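## Task

Scene 1: a freestanding wooden chest with 7 shallow drawers sits on the table, and the fourth drawer counted from the top contains 3 small round tea tins. Pull that drawer open and put one tin on the table so it rests fully on the tabletop, upright or on its side. When finished, the two remaining tins must still be in that drawer, all seven drawers must be closed, the chest must be at its original spot, nothing may still be in motion, and none of this may depend on the robot holding it. Release everything and move the hand away at the end.

## Robot and tools

Robot: one arm with six joints carrying a five-finger right hand. Control is through a single reference point on the hand, the hand point, which sits 0.05 m in front of the palm where index pad and thumb tip meet in a pinch. Its own axes: +z runs along the straightened fingers, +y points out of the palm, +x points across the palm toward the little finger (away from the thumb). Straight fingers reach 0.06-0.07 m past the point along +z. A bracket on the wrist on the little-finger side sticks out 0.03 m beyond the point along +y and 0.11 m across the palm, and it can collide with things.

Scene frame (used in results): origin on the tabletop below the arm base, +z up, +y to the left when facing +x. Positions are in metres, orientation is a wxyz quaternion, velocities are in m/s and rad/s. At long reach the printed position can be slightly off.

The 14-number row, each value in [-1, 1], in this order: dx, dy, dz, rx, ry, rz, little, ring, middle, index, thumb_bend, thumb_turn, force_limit, speed. There is one arm, so a row is a single list. The first six numbers are an offset, not a pose. They are measured in the hand point's own axes from its pose in the most recent result that showed it (or from the pose at the start of the action, before any such result exists or on later calls within the same reply). 1.0 equals 0.6 m of translation or 180 degrees of rotation. rx, ry, rz together form one rotation vector. Every row in an action counts from that same base pose, not from the row before it. All zeros sends the hand back to the base pose, so it does not hold still.
The finger values are absolute targets: +1 is straight/open and -1 is fully curled. For thumb_bend, +1 is straight. For thumb_turn, +1 is beside the palm and -1 is in front of it, opposite the fingers. A pinch is roughly index -0.22, thumb_bend -0.75, thumb_turn -0.57. force_limit maps linearly from about 0 N at -1 to 10 N at +1 at the fingertip (15 N for the thumb) and only stops closing motion. speed maps from near zero at -1 to full at +1, where a full finger stroke takes 0.6 s. For a gentle grip, close at speed -0.9 or slower. A motor only starts when its target changes by 0.01 or more. Repeat the same values to keep a grip, and send a target more open than hand_measured to loosen. A whole-hand wrap (thumb turned in front first) holds objects 0.035-0.08 m across.

Tools:
execute_actions {actions, pictures}. actions=[] just reports the state. [{rows:[[14]...], steps:n}] runs up to 15 steps of 1/30 s each; a row applies for one step, and the last row repeats to fill the remaining steps. [{steps:n}] with no rows waits up to 300 steps counted from the last result, so reply time is included. Only one action per call.
move {target: one row, speed: 0.002-0.5 m/s (default 0.25; turning limited to twice that in rad/s), stop_force: optional, 9-40 N}. It drives the hand point in a straight line toward the offset pose over 0.5-10 s and does not avoid obstacles. With stop_force, the move ends once the wrist sensor feels that much extra push along the direction of motion, then backs up 2 steps and holds. Use it only when moving slowly and without rotation, and leave it out when moving away from a surface being pressed. The result's move: line gives done, contact, off_target, moving, held or fault, along with limits such as paced (clipped) or held (blocked by the clearance check).
wait {seconds 0-10}: lets the scene run.
zoom_image {camera: cam_high|cam_low|cam_wrist, region:[x0,y0,x1,y1]}: region is in image pixels, at most 504x504. cam_high and cam_low are 504x504, cam_wrist is 616x616.
show_instructions: shows the reference images.
finished_scene {scene: 1 or 2}: ends the scene, cannot be undone, and reports success.

Reading results: the state line has pose, velocities, joint positions and torques, wrist force and torque (N and N m in hand axes; noisy, offset up to 4 N, saturates near 50 N), and the hand fields hand_measured, hand_stopped_by (moving/target/force/stalled/fault), hand_load_n (positive means the finger is pushed open; a value near 0 while gripping means the grip was lost), hand_force_limit and hand_speed. 'pose unreachable' or HELD means the clearance check changed or blocked the command. 'Hand target' shows where the controller is currently driving. MOTOR HOT appears from 70 °C; at 85 °C the brakes engage.

Motion limits: each step is clipped to within 100 mm and 16 degrees of the measured pose, and commands lag about 0.17 s. After a large offset, check the result pose and send the rest. When position and orientation conflict, position wins.

Things to avoid: the arm is stiff, so even pushing slightly past a contact can trigger a fault stop. A joint torque over its limit (wrist joints 26.3 N m, others 141 N m) or any outside force of 150 N halts the arm for 10 s. Approach drawer handles slowly, preferably with stop_force. Pull drawers out gently so the loose chest does not slide and the drawer does not fall out. Never drop tins, slam drawers or shove anything off the table. Set the tin down before letting go, close every drawer, then open the hand and pull back so nothing depends on the robot. Objects may get brief random pushes.

Each tool is called by a JSON object that holds its "name" and its "arguments".

Reference images:

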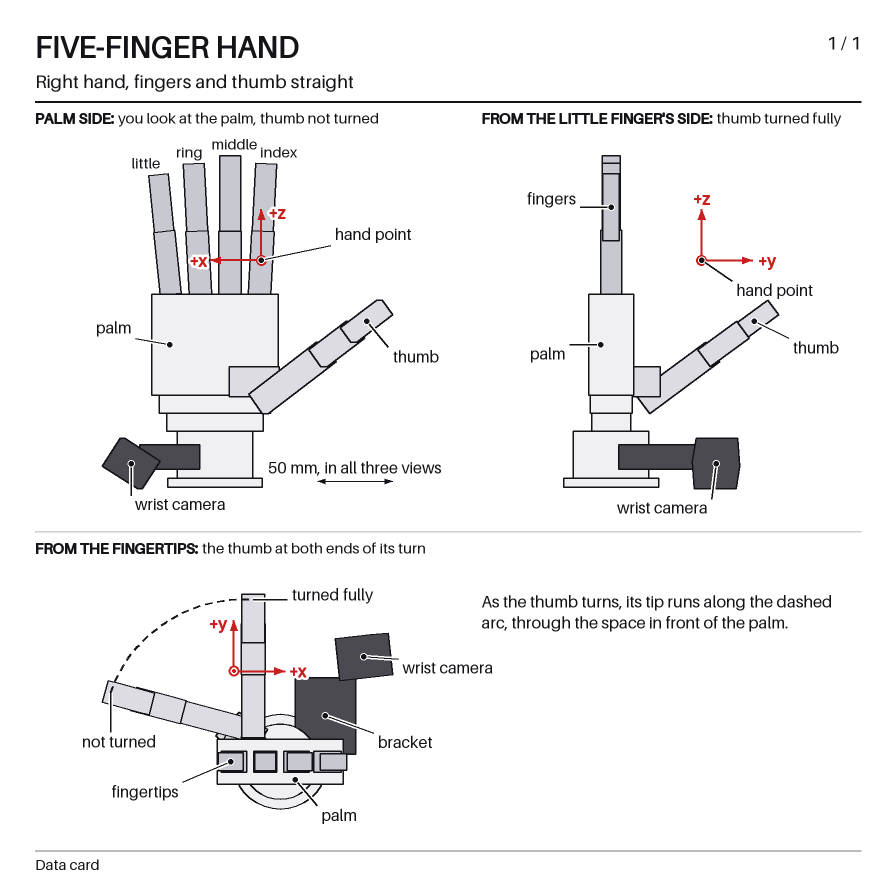

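## Session

{"name": "execute_actions", "arguments": {"actions": []}}

Scene clock: 0.00 s of 6600.00 s.
end_effector_position=(-0.0427, +0.3396, +0.3291) hand_measured=(+1.000, +1.000, +1.000, +1.000, +1.000, +1.000) hand_load_n=(+0.0, +0.0, +0.0, +0.0, +0.0, +0.0) hand_stopped_by=(target, target, target, target, target, target) hand_force_limit=0.00 hand_speed=-0.80 end_effector_quat_wxyz=(-0.131, +0.991, -0.011, +0.014) end_effector_velocity=(-0.000, +0.000, +0.000) end_effector_angular_velocity=(+0.000, +0.000, -0.001)
Joint positions: [ 1.452 -0.716  1.702  0.773  1.926 -3.222]
Joint velocities: [ 0.    -0.    -0.001  0.001 -0.     0.001]
Joint torques (N m, as the arm reports them, + toward a larger angle): no reading
Wrist force (N, on the end effector, along its own x y z axes, offset not removed): no reading
Wrist torque (N m, same axes, about the end effector's origin, offset not removed): no reading
Hand target: -0.043, +0.340, +0.329; -0.131, +0.991, -0.011, +0.014

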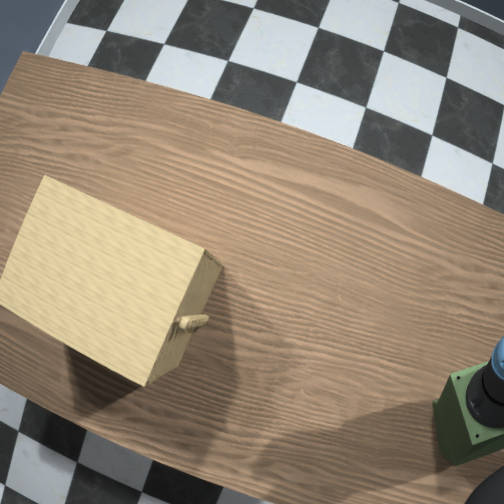

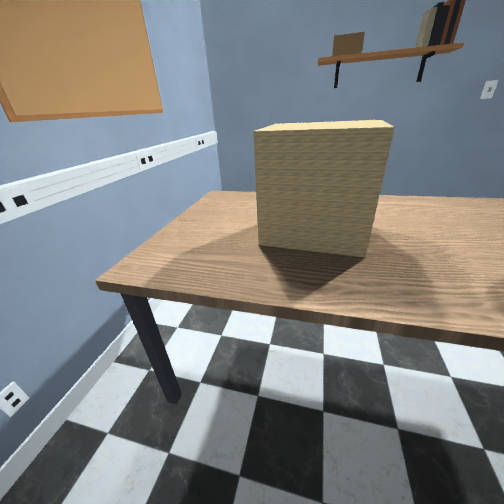

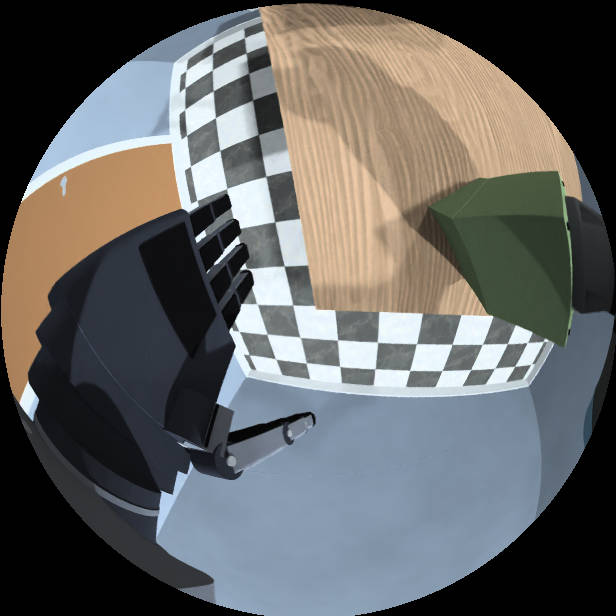

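{"name": "zoom_image", "arguments": {"camera": "cam_high", "region": [100, 220, 280, 400]}}

{"name": "zoom_image", "arguments": {"camera": "cam_low", "region": [230, 100, 430, 300]}}

Region (100, 220, 280, 400) of cam_high's 504x504 image, scaled by 2.800, with more detail than that image has.

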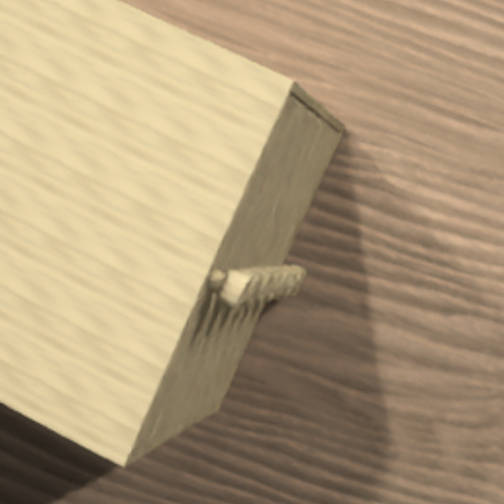

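Region (230, 100, 430, 300) of cam_low's 504x504 image, scaled by 2.520, with more detail than that image has.

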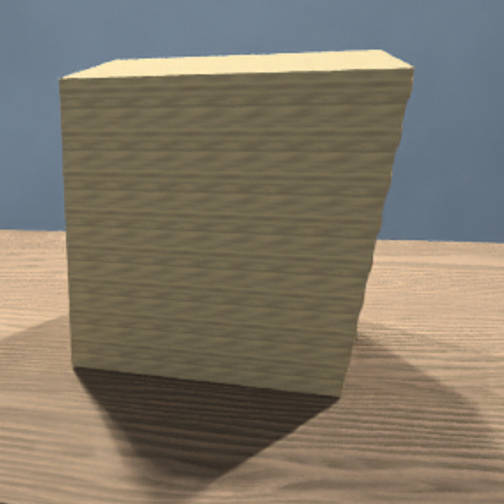

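{"name": "move", "arguments": {"target": [0.633,0.483,-0.13,0,0.129,0.483,1,1,1,1,1,1,0,0], "speed": 0.35}}

Scene clock: 16.57 s of 6600.00 s.
end_effector_position=(+0.3287, +0.0300, +0.3382) hand_measured=(+1.000, +1.000, +1.000, +1.000, +1.000, +1.000) hand_load_n=(+0.0, +0.0, +0.0, +0.0, +0.0, +0.0) hand_stopped_by=(target, target, target, target, target, target) hand_force_limit=0.00 hand_speed=0.00 end_effector_quat_wxyz=(-0.099, +0.692, -0.708, +0.101) end_effector_velocity=(+0.002, -0.001, -0.000) end_effector_angular_velocity=(+0.002, +0.000, -0.007)
Joint positions: [ 0.191 -1.684  2.059  0.644  2.129 -3.129]
Joint velocities: [-0.008 -0.001 -0.003  0.    -0.004  0.   ]
Joint torques (N m, as the arm reports them, + toward a larger angle): [ -4.58 -27.45 -27.61   3.69  -2.38  -1.95]
Wrist force (N, on the end effector, along its own x y z axes, offset not removed): [1.7 2.6 0.1]
Wrist torque (N m, same axes, about the end effector's origin, offset not removed): [0.25 0.07 0.43]
Hand target: +0.329, +0.030, +0.338; -0.099, +0.691, -0.709, +0.101
Off the commanded pose: 0.001 m, 0 deg.
After step 90, 10.67 s passed at rest.
move: done

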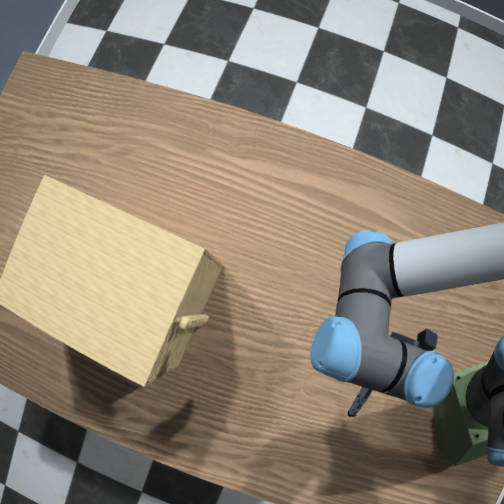

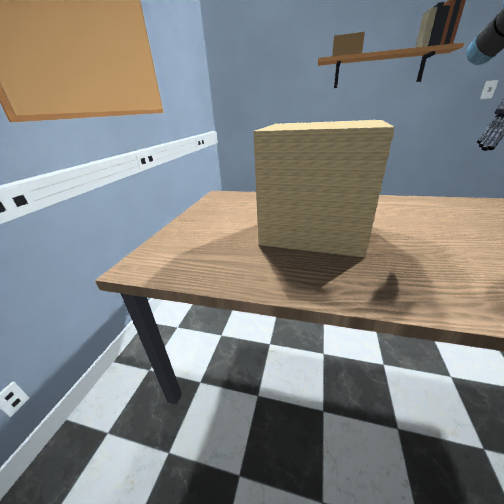

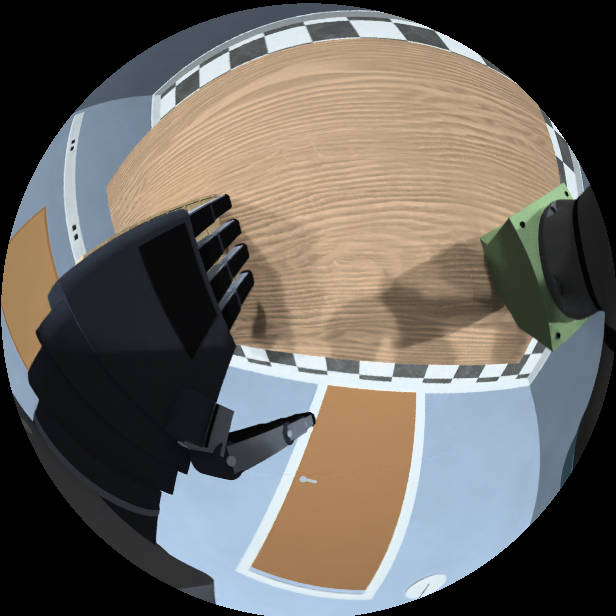

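{"name": "move", "arguments": {"target": [-0.033,-0.055,0.118,0.42,0,0,1,1,1,1,1,1,0,0], "speed": 0.35}}

Scene clock: 21.43 s of 6600.00 s.
end_effector_position=(+0.3566, +0.0394, +0.3069) hand_measured=(+1.000, +1.000, +1.000, +1.000, +1.000, +1.000) hand_load_n=(+0.0, +0.0, +0.0, +0.0, +0.0, +0.0) hand_stopped_by=(target, target, target, target, target, target) hand_force_limit=0.00 hand_speed=0.00 end_effector_quat_wxyz=(-0.321, +0.614, -0.632, +0.347) end_effector_velocity=(+0.001, -0.000, +0.000) end_effector_angular_velocity=(+0.000, -0.000, -0.002)
Joint positions: [ 0.074 -2.106  2.566 -0.247  1.905 -3.558]
Joint velocities: [-0.001  0.    -0.001 -0.     0.     0.001]
Joint torques (N m, as the arm reports them, + toward a larger angle): [15.7   7.41 -2.76 -0.82  1.92  1.81]
Wrist force (N, on the end effector, along its own x y z axes, offset not removed): [2.6 2.8 1.6]
Wrist torque (N m, same axes, about the end effector's origin, offset not removed): [0.29 -0.30 0.39]
Hand target: +0.357, +0.039, +0.307; -0.321, +0.614, -0.632, +0.347
Off the commanded pose: 0.038 m, 36 deg; orientation clipped at the last step of the last action.
move: held; limits=paced,held; held on 29 of 67 steps, including the last
pose unreachable: on one or more control steps of this call an arm could not follow its commanded pose, so it was not sent that pose on those steps. On the call's last step it was still not sent that pose. It may still have moved: this result reports where it is.
cause: the commanded pose would bring two parts of the arm too close to each other (joints 3 (elbow) to 5 (wrist 2) lie between them).

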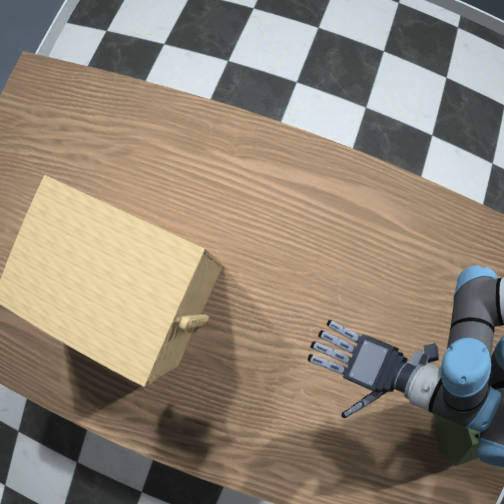

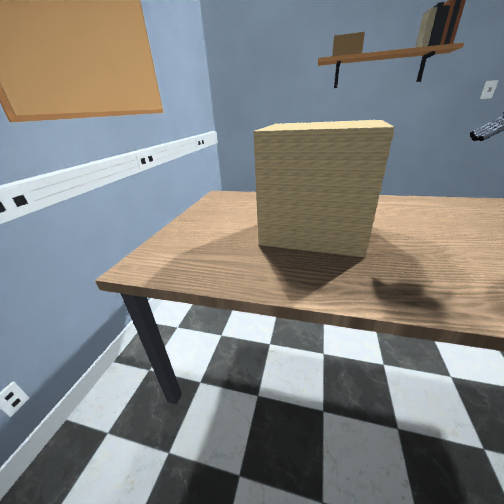

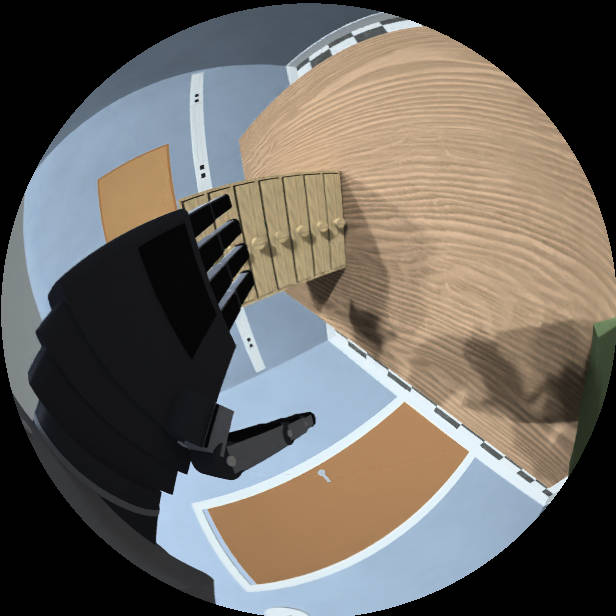

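{"name": "move", "arguments": {"target": [0,-0.053,0.25,0.185,0,0,1,1,1,1,1,1,0,0], "speed": 0.35}}

Scene clock: 35.83 s of 6600.00 s.
end_effector_position=(+0.4973, +0.0322, +0.2519) hand_measured=(+1.000, +1.000, +1.000, +1.000, +1.000, +1.000) hand_load_n=(+0.0, +0.0, +0.0, +0.0, +0.0, +0.0) hand_stopped_by=(target, target, target, target, target, target) hand_force_limit=0.00 hand_speed=0.00 end_effector_quat_wxyz=(+0.473, -0.507, +0.514, -0.505) end_effector_velocity=(+0.003, +0.002, -0.004) end_effector_angular_velocity=(+0.007, -0.070, +0.004)
Joint positions: [-0.373 -1.592  2.742 -1.449  1.224 -3.54 ]
Joint velocities: [-0.042  0.103  0.034 -0.209 -0.069  0.046]
Joint torques (N m, as the arm reports them, + toward a larger angle): [-2.67 -6.42 15.14 -4.03 -3.51  2.37]
Wrist force (N, on the end effector, along its own x y z axes, offset not removed): [0.9 2.8 1.0]
Wrist torque (N m, same axes, about the end effector's origin, offset not removed): [0.35 0.16 0.34]
Hand target: +0.498, +0.032, +0.252; +0.476, -0.504, +0.511, -0.508
Off the commanded pose: 0.002 m, 2 deg.
After step 90, 5.40 s passed at rest.
move: moving (no rest 5 s after the path's end); limits=paced

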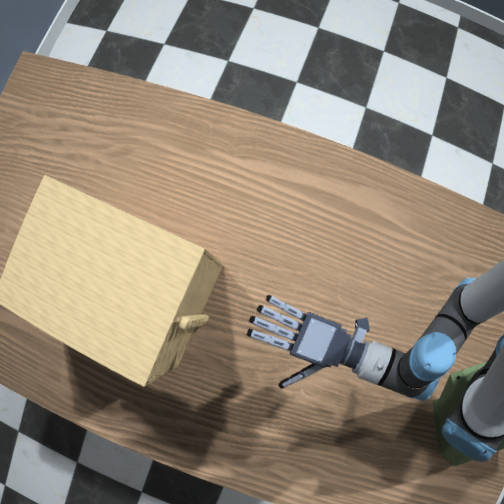

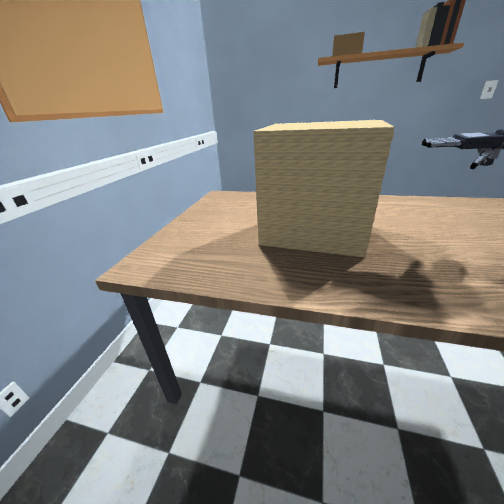

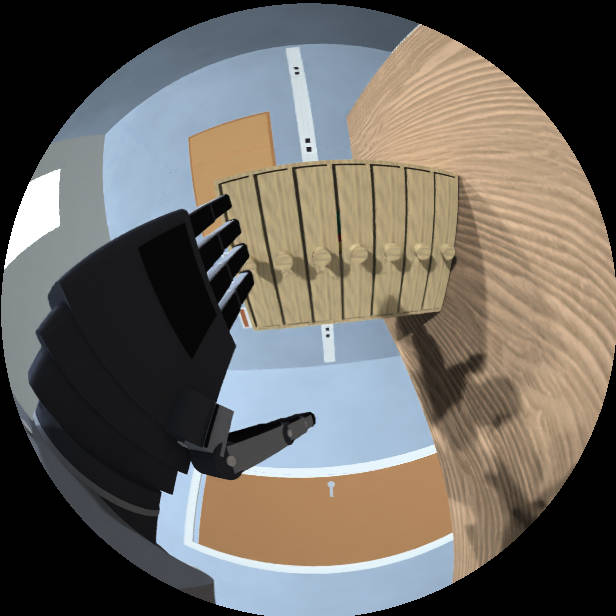

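{"name": "move", "arguments": {"target": [0,0,0.05,0,0,0.667,1,1,1,1,1,1,0,0], "speed": 0.5}}

{"name": "move", "arguments": {"target": [0,0,0,-0.288,0.319,0.46,1,1,1,0.5,0.2,-0.57,0,0], "speed": 0.4}}

Scene clock: 55.60 s of 6600.00 s.
end_effector_position=(+0.5274, +0.0310, +0.2506) hand_measured=(+1.000, +1.000, +1.000, +1.000, +1.000, +1.000) hand_load_n=(+0.0, +0.0, +0.0, +0.0, +0.0, +0.0) hand_stopped_by=(target, target, target, target, target, target) hand_force_limit=0.00 hand_speed=0.00 end_effector_quat_wxyz=(+0.674, +0.191, +0.696, +0.157) end_effector_velocity=(+0.001, -0.000, -0.000) end_effector_angular_velocity=(+0.013, -0.006, -0.003)
Joint positions: [-0.525 -1.062  2.635 -1.891  1.079 -1.395]
Joint velocities: [ 0.004  0.01  -0.004 -0.012  0.005  0.015]
Joint torques (N m, as the arm reports them, + toward a larger angle): [ 26.58 -12.66  -6.27  -3.25   2.07   1.85]
Wrist force (N, on the end effector, along its own x y z axes, offset not removed): [1.7 -0.5 1.1]
Wrist torque (N m, same axes, about the end effector's origin, offset not removed): [-0.11 0.05 0.24]
Hand target: +0.527, +0.031, +0.251; +0.674, +0.192, +0.696, +0.158
Off the commanded pose: 0.000 m, 0 deg.
After step 90, 14.00 s passed at rest.
move: done

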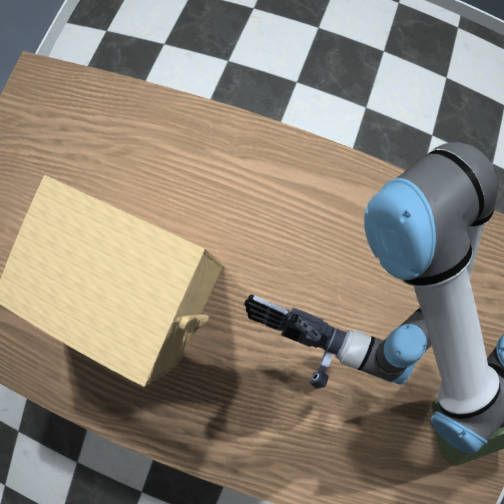

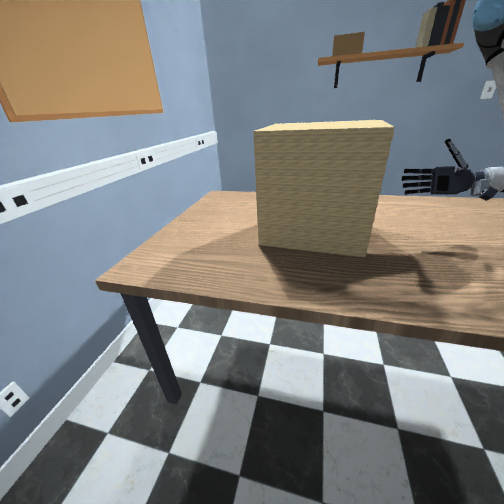

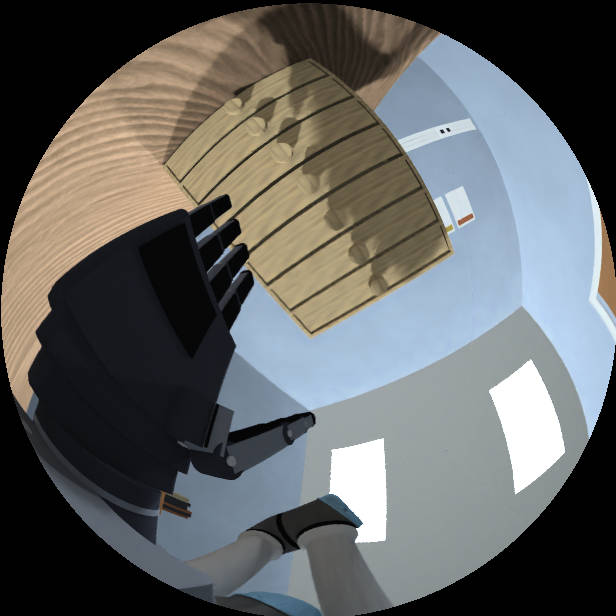

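Scene clock: 58.67 s of 6600.00 s.
end_effector_position=(+0.5274, +0.0309, +0.2509) hand_measured=(+1.000, +1.000, +1.000, +0.500, +0.200, -0.570) hand_load_n=(+0.0, +0.0, +0.0, +0.0, +0.0, +0.0) hand_stopped_by=(target, target, target, target, target, target) hand_force_limit=0.00 hand_speed=0.00 end_effector_quat_wxyz=(+0.054, +0.206, +0.491, +0.845) end_effector_velocity=(-0.000, +0.000, +0.000) end_effector_angular_velocity=(+0.012, +0.001, +0.008)
Joint positions: [-0.703 -0.902  1.989 -0.76  -0.37  -0.46 ]
Joint velocities: [ 0.003  0.008 -0.008  0.014 -0.008 -0.004]
Joint torques (N m, as the arm reports them, + toward a larger angle): [ 26.36 -22.45 -11.01   4.47  -3.53  -1.83]
Wrist force (N, on the end effector, along its own x y z axes, offset not removed): [1.2 1.8 0.9]
Wrist torque (N m, same axes, about the end effector's origin, offset not removed): [0.20 0.13 0.40]
Hand target: +0.527, +0.031, +0.251; +0.053, +0.206, +0.491, +0.845
Off the commanded pose: 0.000 m, 0 deg.
move: done

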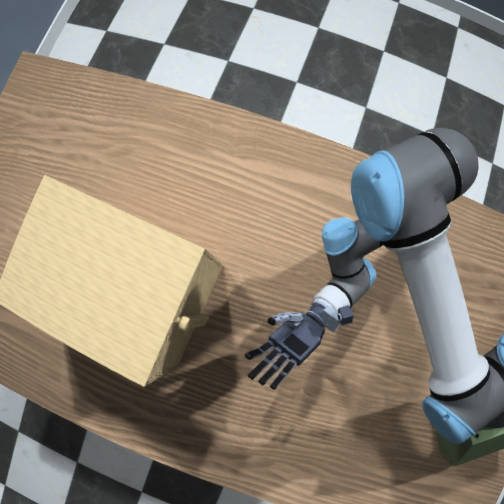

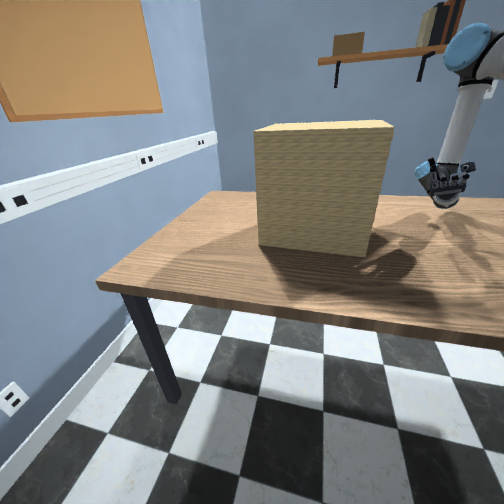

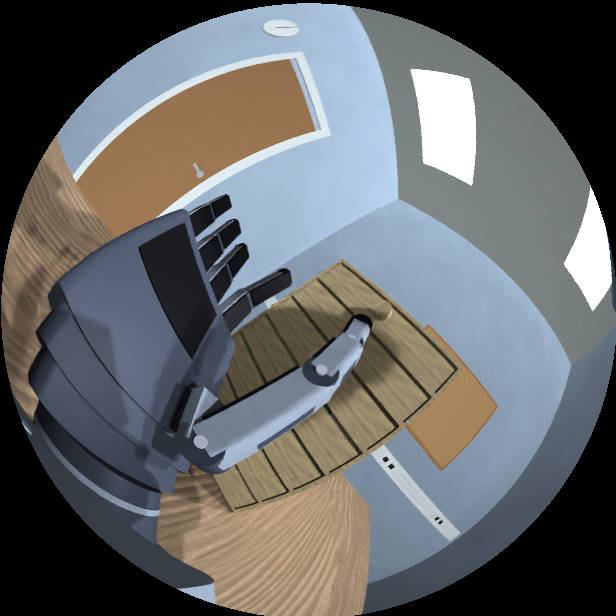

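{"name": "move", "arguments": {"target": [0,0,0,0.295,-0.311,0.22,1,1,1,0.5,0.2,-0.57,0,0], "speed": 0.3}}

Scene clock: 67.43 s of 6600.00 s.
end_effector_position=(+0.5271, +0.0310, +0.2510) hand_measured=(+1.000, +1.000, +1.000, +0.500, +0.200, -0.570) hand_load_n=(+0.0, +0.0, +0.0, +0.0, +0.0, +0.0) hand_stopped_by=(target, target, target, target, target, target) hand_force_limit=0.00 hand_speed=0.00 end_effector_quat_wxyz=(-0.094, +0.700, +0.624, +0.334) end_effector_velocity=(+0.001, +0.000, -0.001) end_effector_angular_velocity=(-0.005, +0.015, +0.003)
Joint positions: [-0.297 -1.491  2.085  0.381  1.245 -0.239]
Joint velocities: [ 0.008  0.007 -0.013  0.016  0.014  0.007]
Joint torques (N m, as the arm reports them, + toward a larger angle): [ 26.28 -14.69 -21.82   4.11   1.26   1.7 ]
Wrist force (N, on the end effector, along its own x y z axes, offset not removed): [-0.2 1.4 0.3]
Wrist torque (N m, same axes, about the end effector's origin, offset not removed): [0.27 0.49 0.33]
Hand target: +0.527, +0.031, +0.251; -0.095, +0.700, +0.624, +0.333
Off the commanded pose: 0.000 m, 0 deg.
After step 90, 2.10 s passed at rest.
move: done; limits=paced

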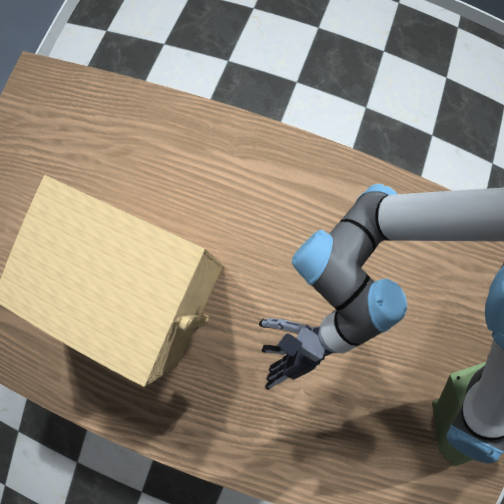

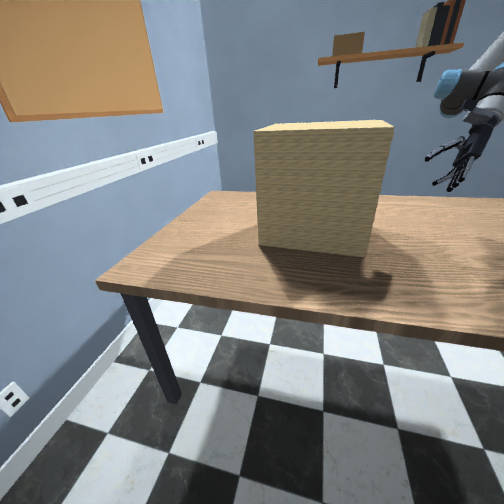

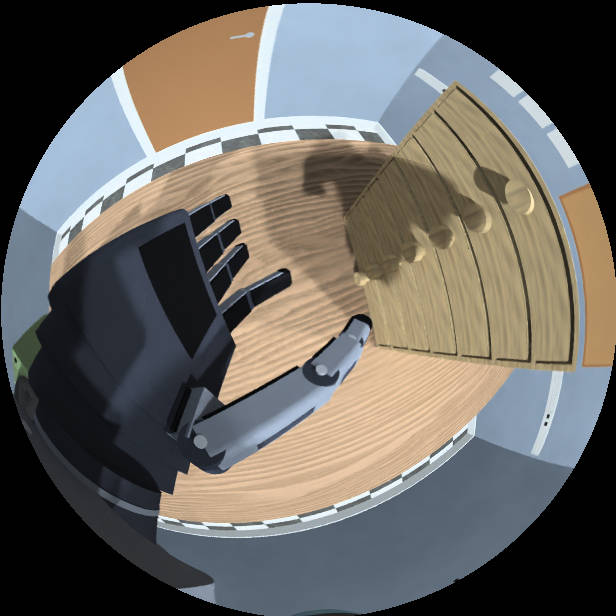

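{"name": "move", "arguments": {"target": [-0.071,0.029,0.176,0,0,0,1,1,1,0.4,-0.3,-0.57,0,0], "speed": 0.3}}

{"name": "zoom_image", "arguments": {"camera": "cam_high", "region": [130, 220, 330, 420]}}

Scene clock: 71.17 s of 6600.00 s.
end_effector_position=(+0.5804, +0.0507, +0.1511) hand_measured=(+1.000, +1.000, +1.000, +0.400, -0.300, -0.570) hand_load_n=(+0.0, +0.0, +0.0, +0.0, +0.0, +0.0) hand_stopped_by=(target, target, target, target, target, target) hand_force_limit=0.00 hand_speed=0.00 end_effector_quat_wxyz=(-0.094, +0.700, +0.624, +0.334) end_effector_velocity=(+0.002, +0.001, -0.001) end_effector_angular_velocity=(+0.001, -0.001, +0.002)
Joint positions: [-0.301 -1.192  1.944  0.224  1.243 -0.243]
Joint velocities: [ 0.003  0.006 -0.005 -0.001  0.     0.   ]
Joint torques (N m, as the arm reports them, + toward a larger angle): [ 29.58 -20.99 -19.93  -0.08   1.48   1.8 ]
Wrist force (N, on the end effector, along its own x y z axes, offset not removed): [-0.5 -0.1 -0.7]
Wrist torque (N m, same axes, about the end effector's origin, offset not removed): [-0.01 0.28 0.12]
Hand target: +0.581, +0.051, +0.151; -0.094, +0.700, +0.624, +0.334
Off the commanded pose: 0.000 m, 0 deg.
move: done

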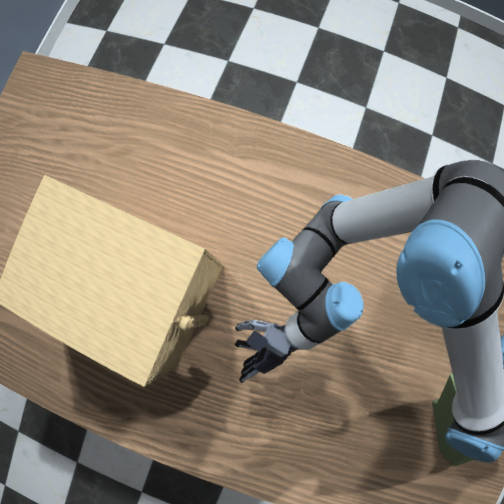

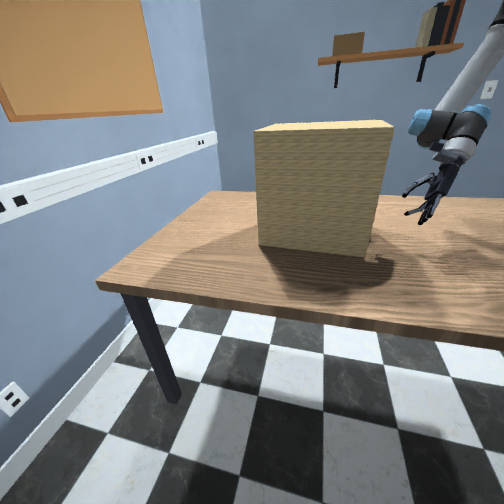

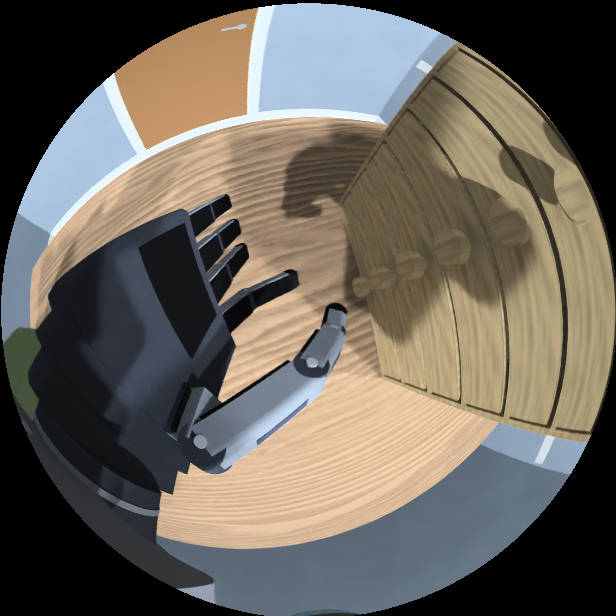

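Region (130, 220, 330, 420) of cam_high's 504x504 image, scaled by 2.520, with more detail than that image has.

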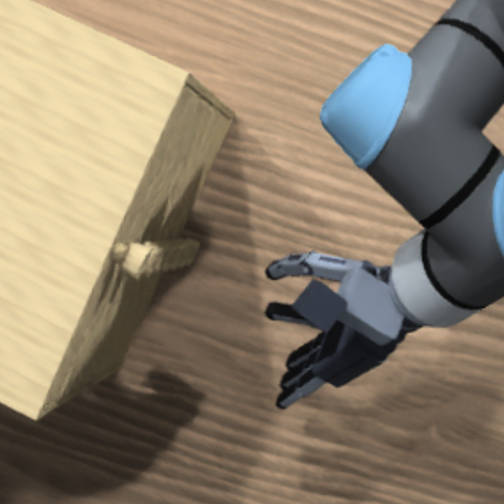

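{"name": "zoom_image", "arguments": {"camera": "cam_wrist", "region": [280, 40, 616, 450]}}

Region (280, 40, 616, 450) of cam_wrist's 616x616 image, scaled by 1.229, with more detail than that image has; it fills the left 413 columns of this view, and the rest is white.

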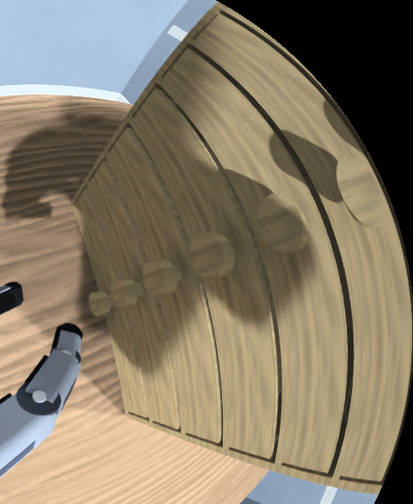

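{"name": "move", "arguments": {"target": [0.044,0.069,0.007,0,0,0,1,1,1,0.4,-0.3,-0.57,0,0], "speed": 0.15}}

{"name": "zoom_image", "arguments": {"camera": "cam_high", "region": [130, 220, 330, 420]}}

Scene clock: 85.37 s of 6600.00 s.
end_effector_position=(+0.6203, +0.0658, +0.1751) hand_measured=(+1.000, +1.000, +1.000, +0.400, -0.300, -0.570) hand_load_n=(+0.0, +0.0, +0.0, +0.0, +0.0, +0.0) hand_stopped_by=(target, target, target, target, target, target) hand_force_limit=0.00 hand_speed=0.00 end_effector_quat_wxyz=(-0.094, +0.700, +0.624, +0.334) end_effector_velocity=(+0.002, +0.001, +0.001) end_effector_angular_velocity=(+0.000, +0.002, +0.000)
Joint positions: [-0.212 -1.167  1.817  0.304  1.293 -0.166]
Joint velocities: [ 0.005  0.003 -0.008  0.005  0.003  0.005]
Joint torques (N m, as the arm reports them, + toward a larger angle): [ 31.39 -22.32 -21.55   4.01   1.04   1.77]
Wrist force (N, on the end effector, along its own x y z axes, offset not removed): [1.8 2.0 -0.5]
Wrist torque (N m, same axes, about the end effector's origin, offset not removed): [0.38 0.02 0.36]
Hand target: +0.621, +0.066, +0.175; -0.094, +0.700, +0.624, +0.334
Off the commanded pose: 0.000 m, 0 deg.
After step 90, 10.27 s passed at rest.
move: done

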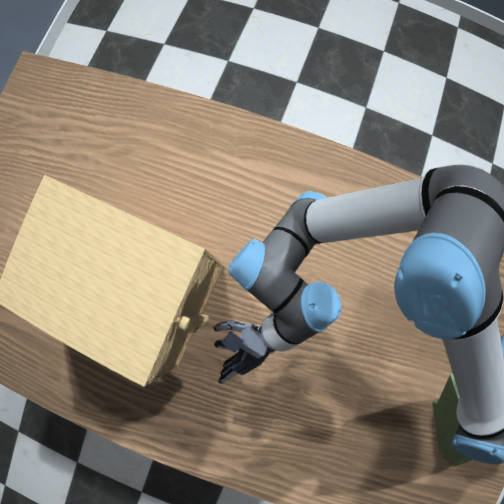

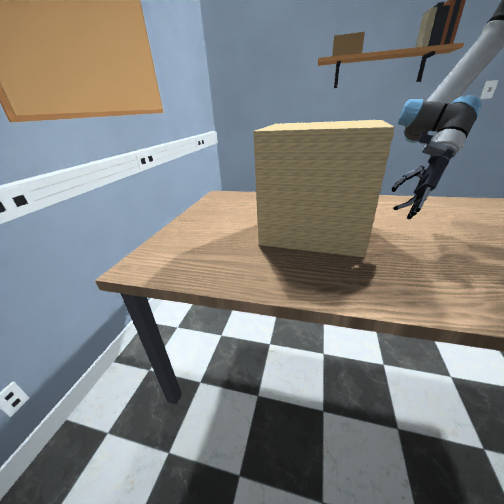

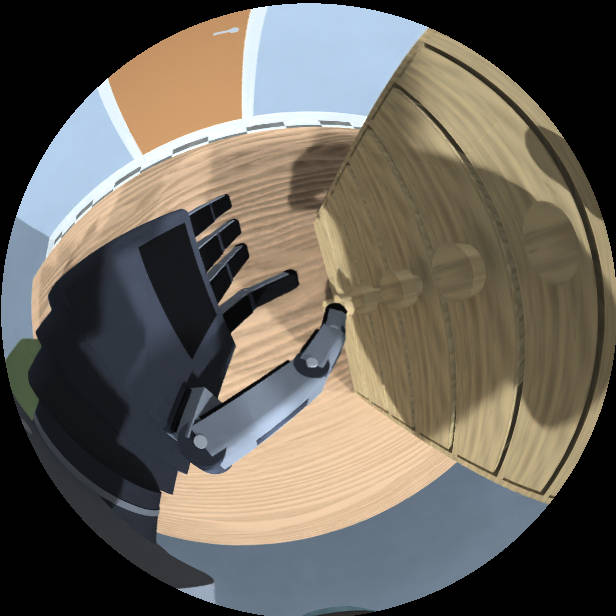

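Region (130, 220, 330, 420) of cam_high's 504x504 image, scaled by 2.520, with more detail than that image has.

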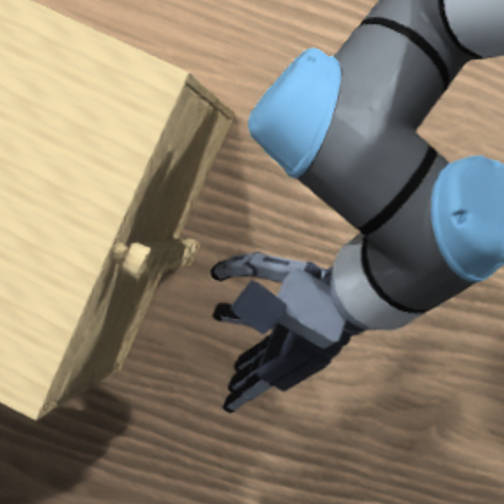

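{"name": "move", "arguments": {"target": [0.01,0,0,-0.056,0,0,-1,-1,-1,-0.22,-0.75,-0.57,0,0.5], "speed": 0.15}}

{"name": "zoom_image", "arguments": {"camera": "cam_high", "region": [130, 220, 330, 420]}}

Scene clock: 100.33 s of 6600.00 s.
end_effector_position=(+0.6203, +0.0707, +0.1785) hand_measured=(-1.000, -1.000, -1.000, -0.220, -0.748, -0.570) hand_load_n=(+0.0, +0.0, +0.0, +1.5, +1.5, +0.0) hand_stopped_by=(target, target, target, target, target, target) hand_force_limit=0.00 hand_speed=0.50 end_effector_quat_wxyz=(-0.033, +0.706, +0.593, +0.387) end_effector_velocity=(-0.000, +0.001, +0.000) end_effector_angular_velocity=(-0.000, -0.007, -0.004)
Joint positions: [-0.205 -1.203  1.947  0.027  1.274 -0.109]
Joint velocities: [ 0.001 -0.001  0.006 -0.014 -0.     0.003]
Joint torques (N m, as the arm reports them, + toward a larger angle): [ 30.71 -44.86   8.69  -0.85  -3.61   1.6 ]
Wrist force (N, on the end effector, along its own x y z axes, offset not removed): [0.2 0.5 0.1]
Wrist torque (N m, same axes, about the end effector's origin, offset not removed): [0.17 0.29 0.25]
Hand target: +0.620, +0.071, +0.179; -0.032, +0.706, +0.592, +0.387
Off the commanded pose: 0.000 m, 0 deg.
After step 90, 10.87 s passed at rest.
move: done

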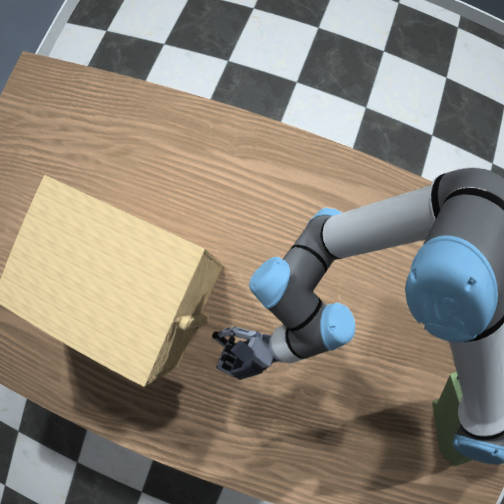

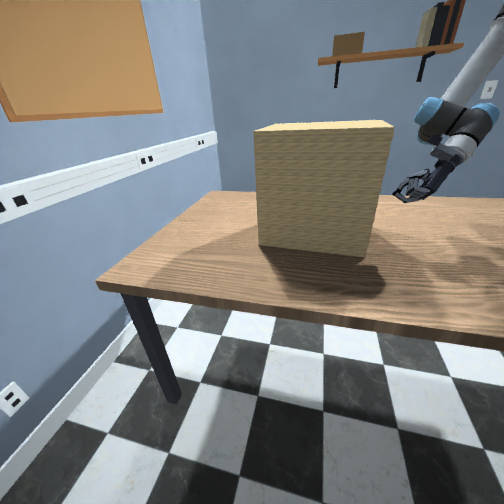

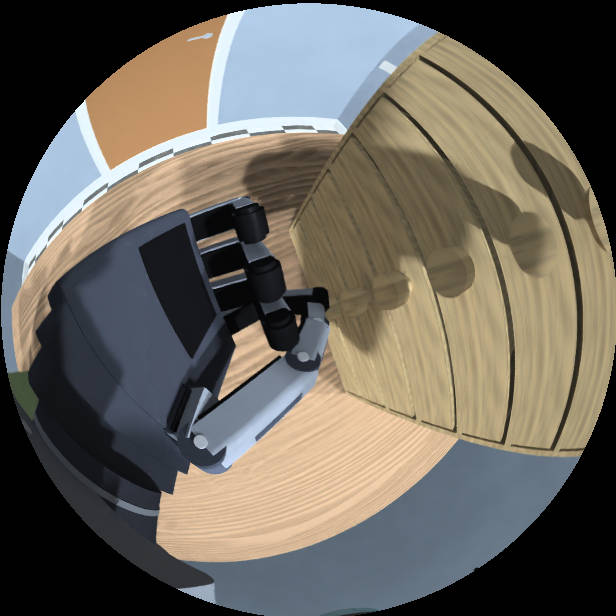

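Region (130, 220, 330, 420) of cam_high's 504x504 image, scaled by 2.520, with more detail than that image has.

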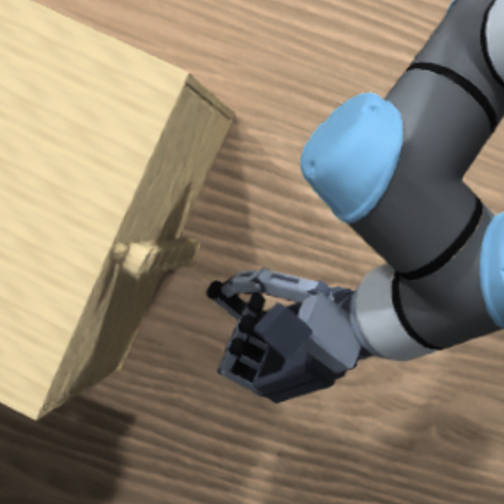

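{"name": "move", "arguments": {"target": [0,0.063,0.007,0,0,0,-1,-1,-1,0.2,-0.5,-0.57,0,0.5], "speed": 0.08}}

{"name": "zoom_image", "arguments": {"camera": "cam_wrist", "region": [230, 200, 480, 450]}}

{"name": "zoom_image", "arguments": {"camera": "cam_high", "region": [150, 240, 290, 380]}}

Scene clock: 108.10 s of 6600.00 s.
end_effector_position=(+0.6547, +0.0617, +0.1911) hand_measured=(-1.000, -1.000, -1.000, +0.200, -0.500, -0.570) hand_load_n=(+0.0, +0.0, +0.0, +0.0, +0.0, +0.0) hand_stopped_by=(target, target, target, target, target, target) hand_force_limit=0.00 hand_speed=0.50 end_effector_quat_wxyz=(-0.033, +0.706, +0.593, +0.387) end_effector_velocity=(+0.002, -0.000, +0.001) end_effector_angular_velocity=(+0.000, +0.001, +0.001)
Joint positions: [-0.192 -1.187  1.839  0.116  1.283 -0.1  ]
Joint velocities: [ 0.001  0.002 -0.008  0.007  0.001  0.   ]
Joint torques (N m, as the arm reports them, + toward a larger angle): [ 30.88 -21.92 -23.31   3.4    1.5    1.77]
Wrist force (N, on the end effector, along its own x y z axes, offset not removed): [3.0 1.2 -0.8]
Wrist torque (N m, same axes, about the end effector's origin, offset not removed): [0.12 -0.09 0.39]
Hand target: +0.655, +0.062, +0.191; -0.033, +0.706, +0.593, +0.387
Off the commanded pose: 0.000 m, 0 deg.
After step 90, 3.83 s passed at rest.
move: done

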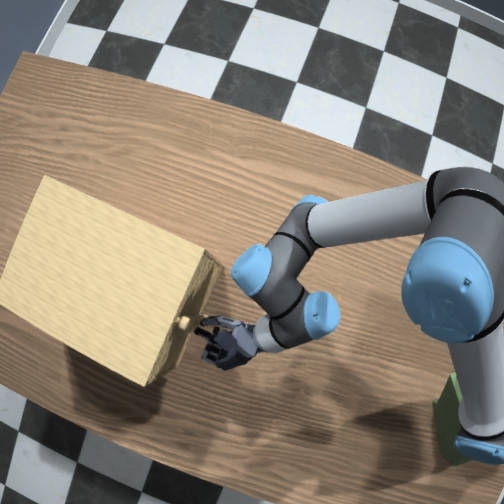

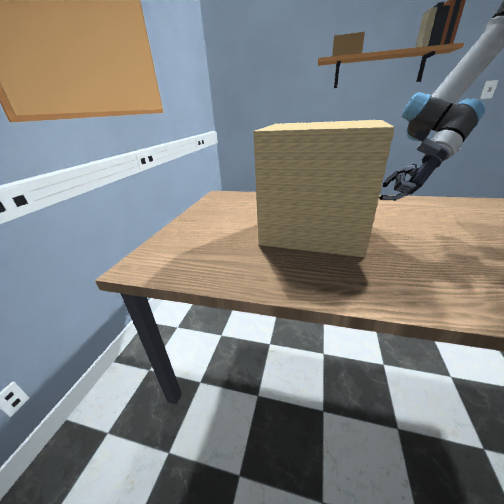

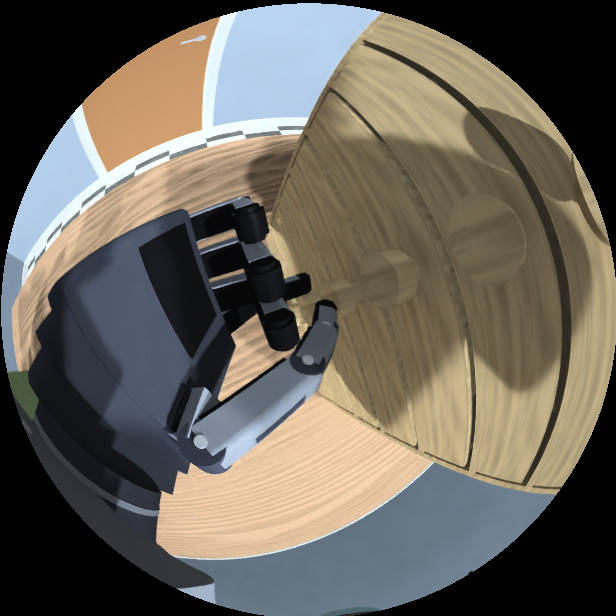

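Region (230, 200, 480, 450) of cam_wrist's 616x616 image, scaled by 2.016, with more detail than that image has.

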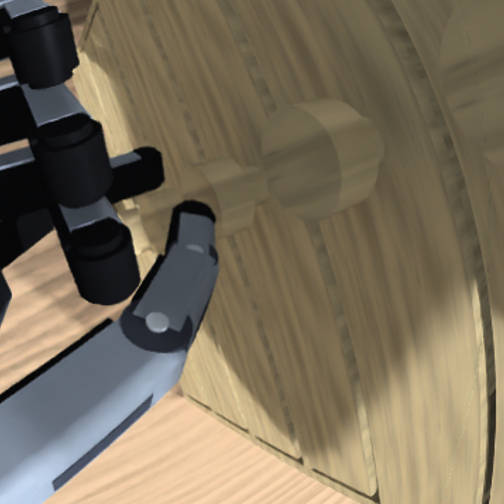

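Region (150, 240, 290, 380) of cam_high's 504x504 image, scaled by 3.600, with more detail than that image has.

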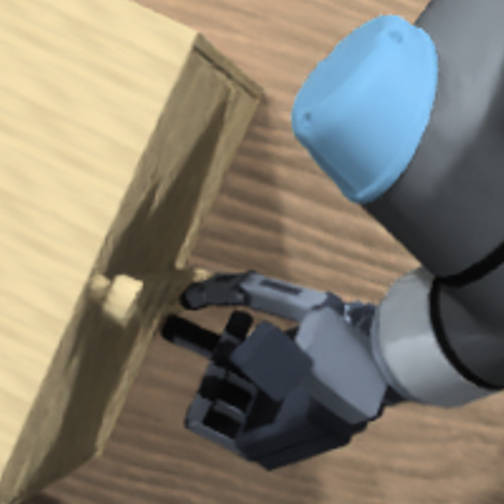

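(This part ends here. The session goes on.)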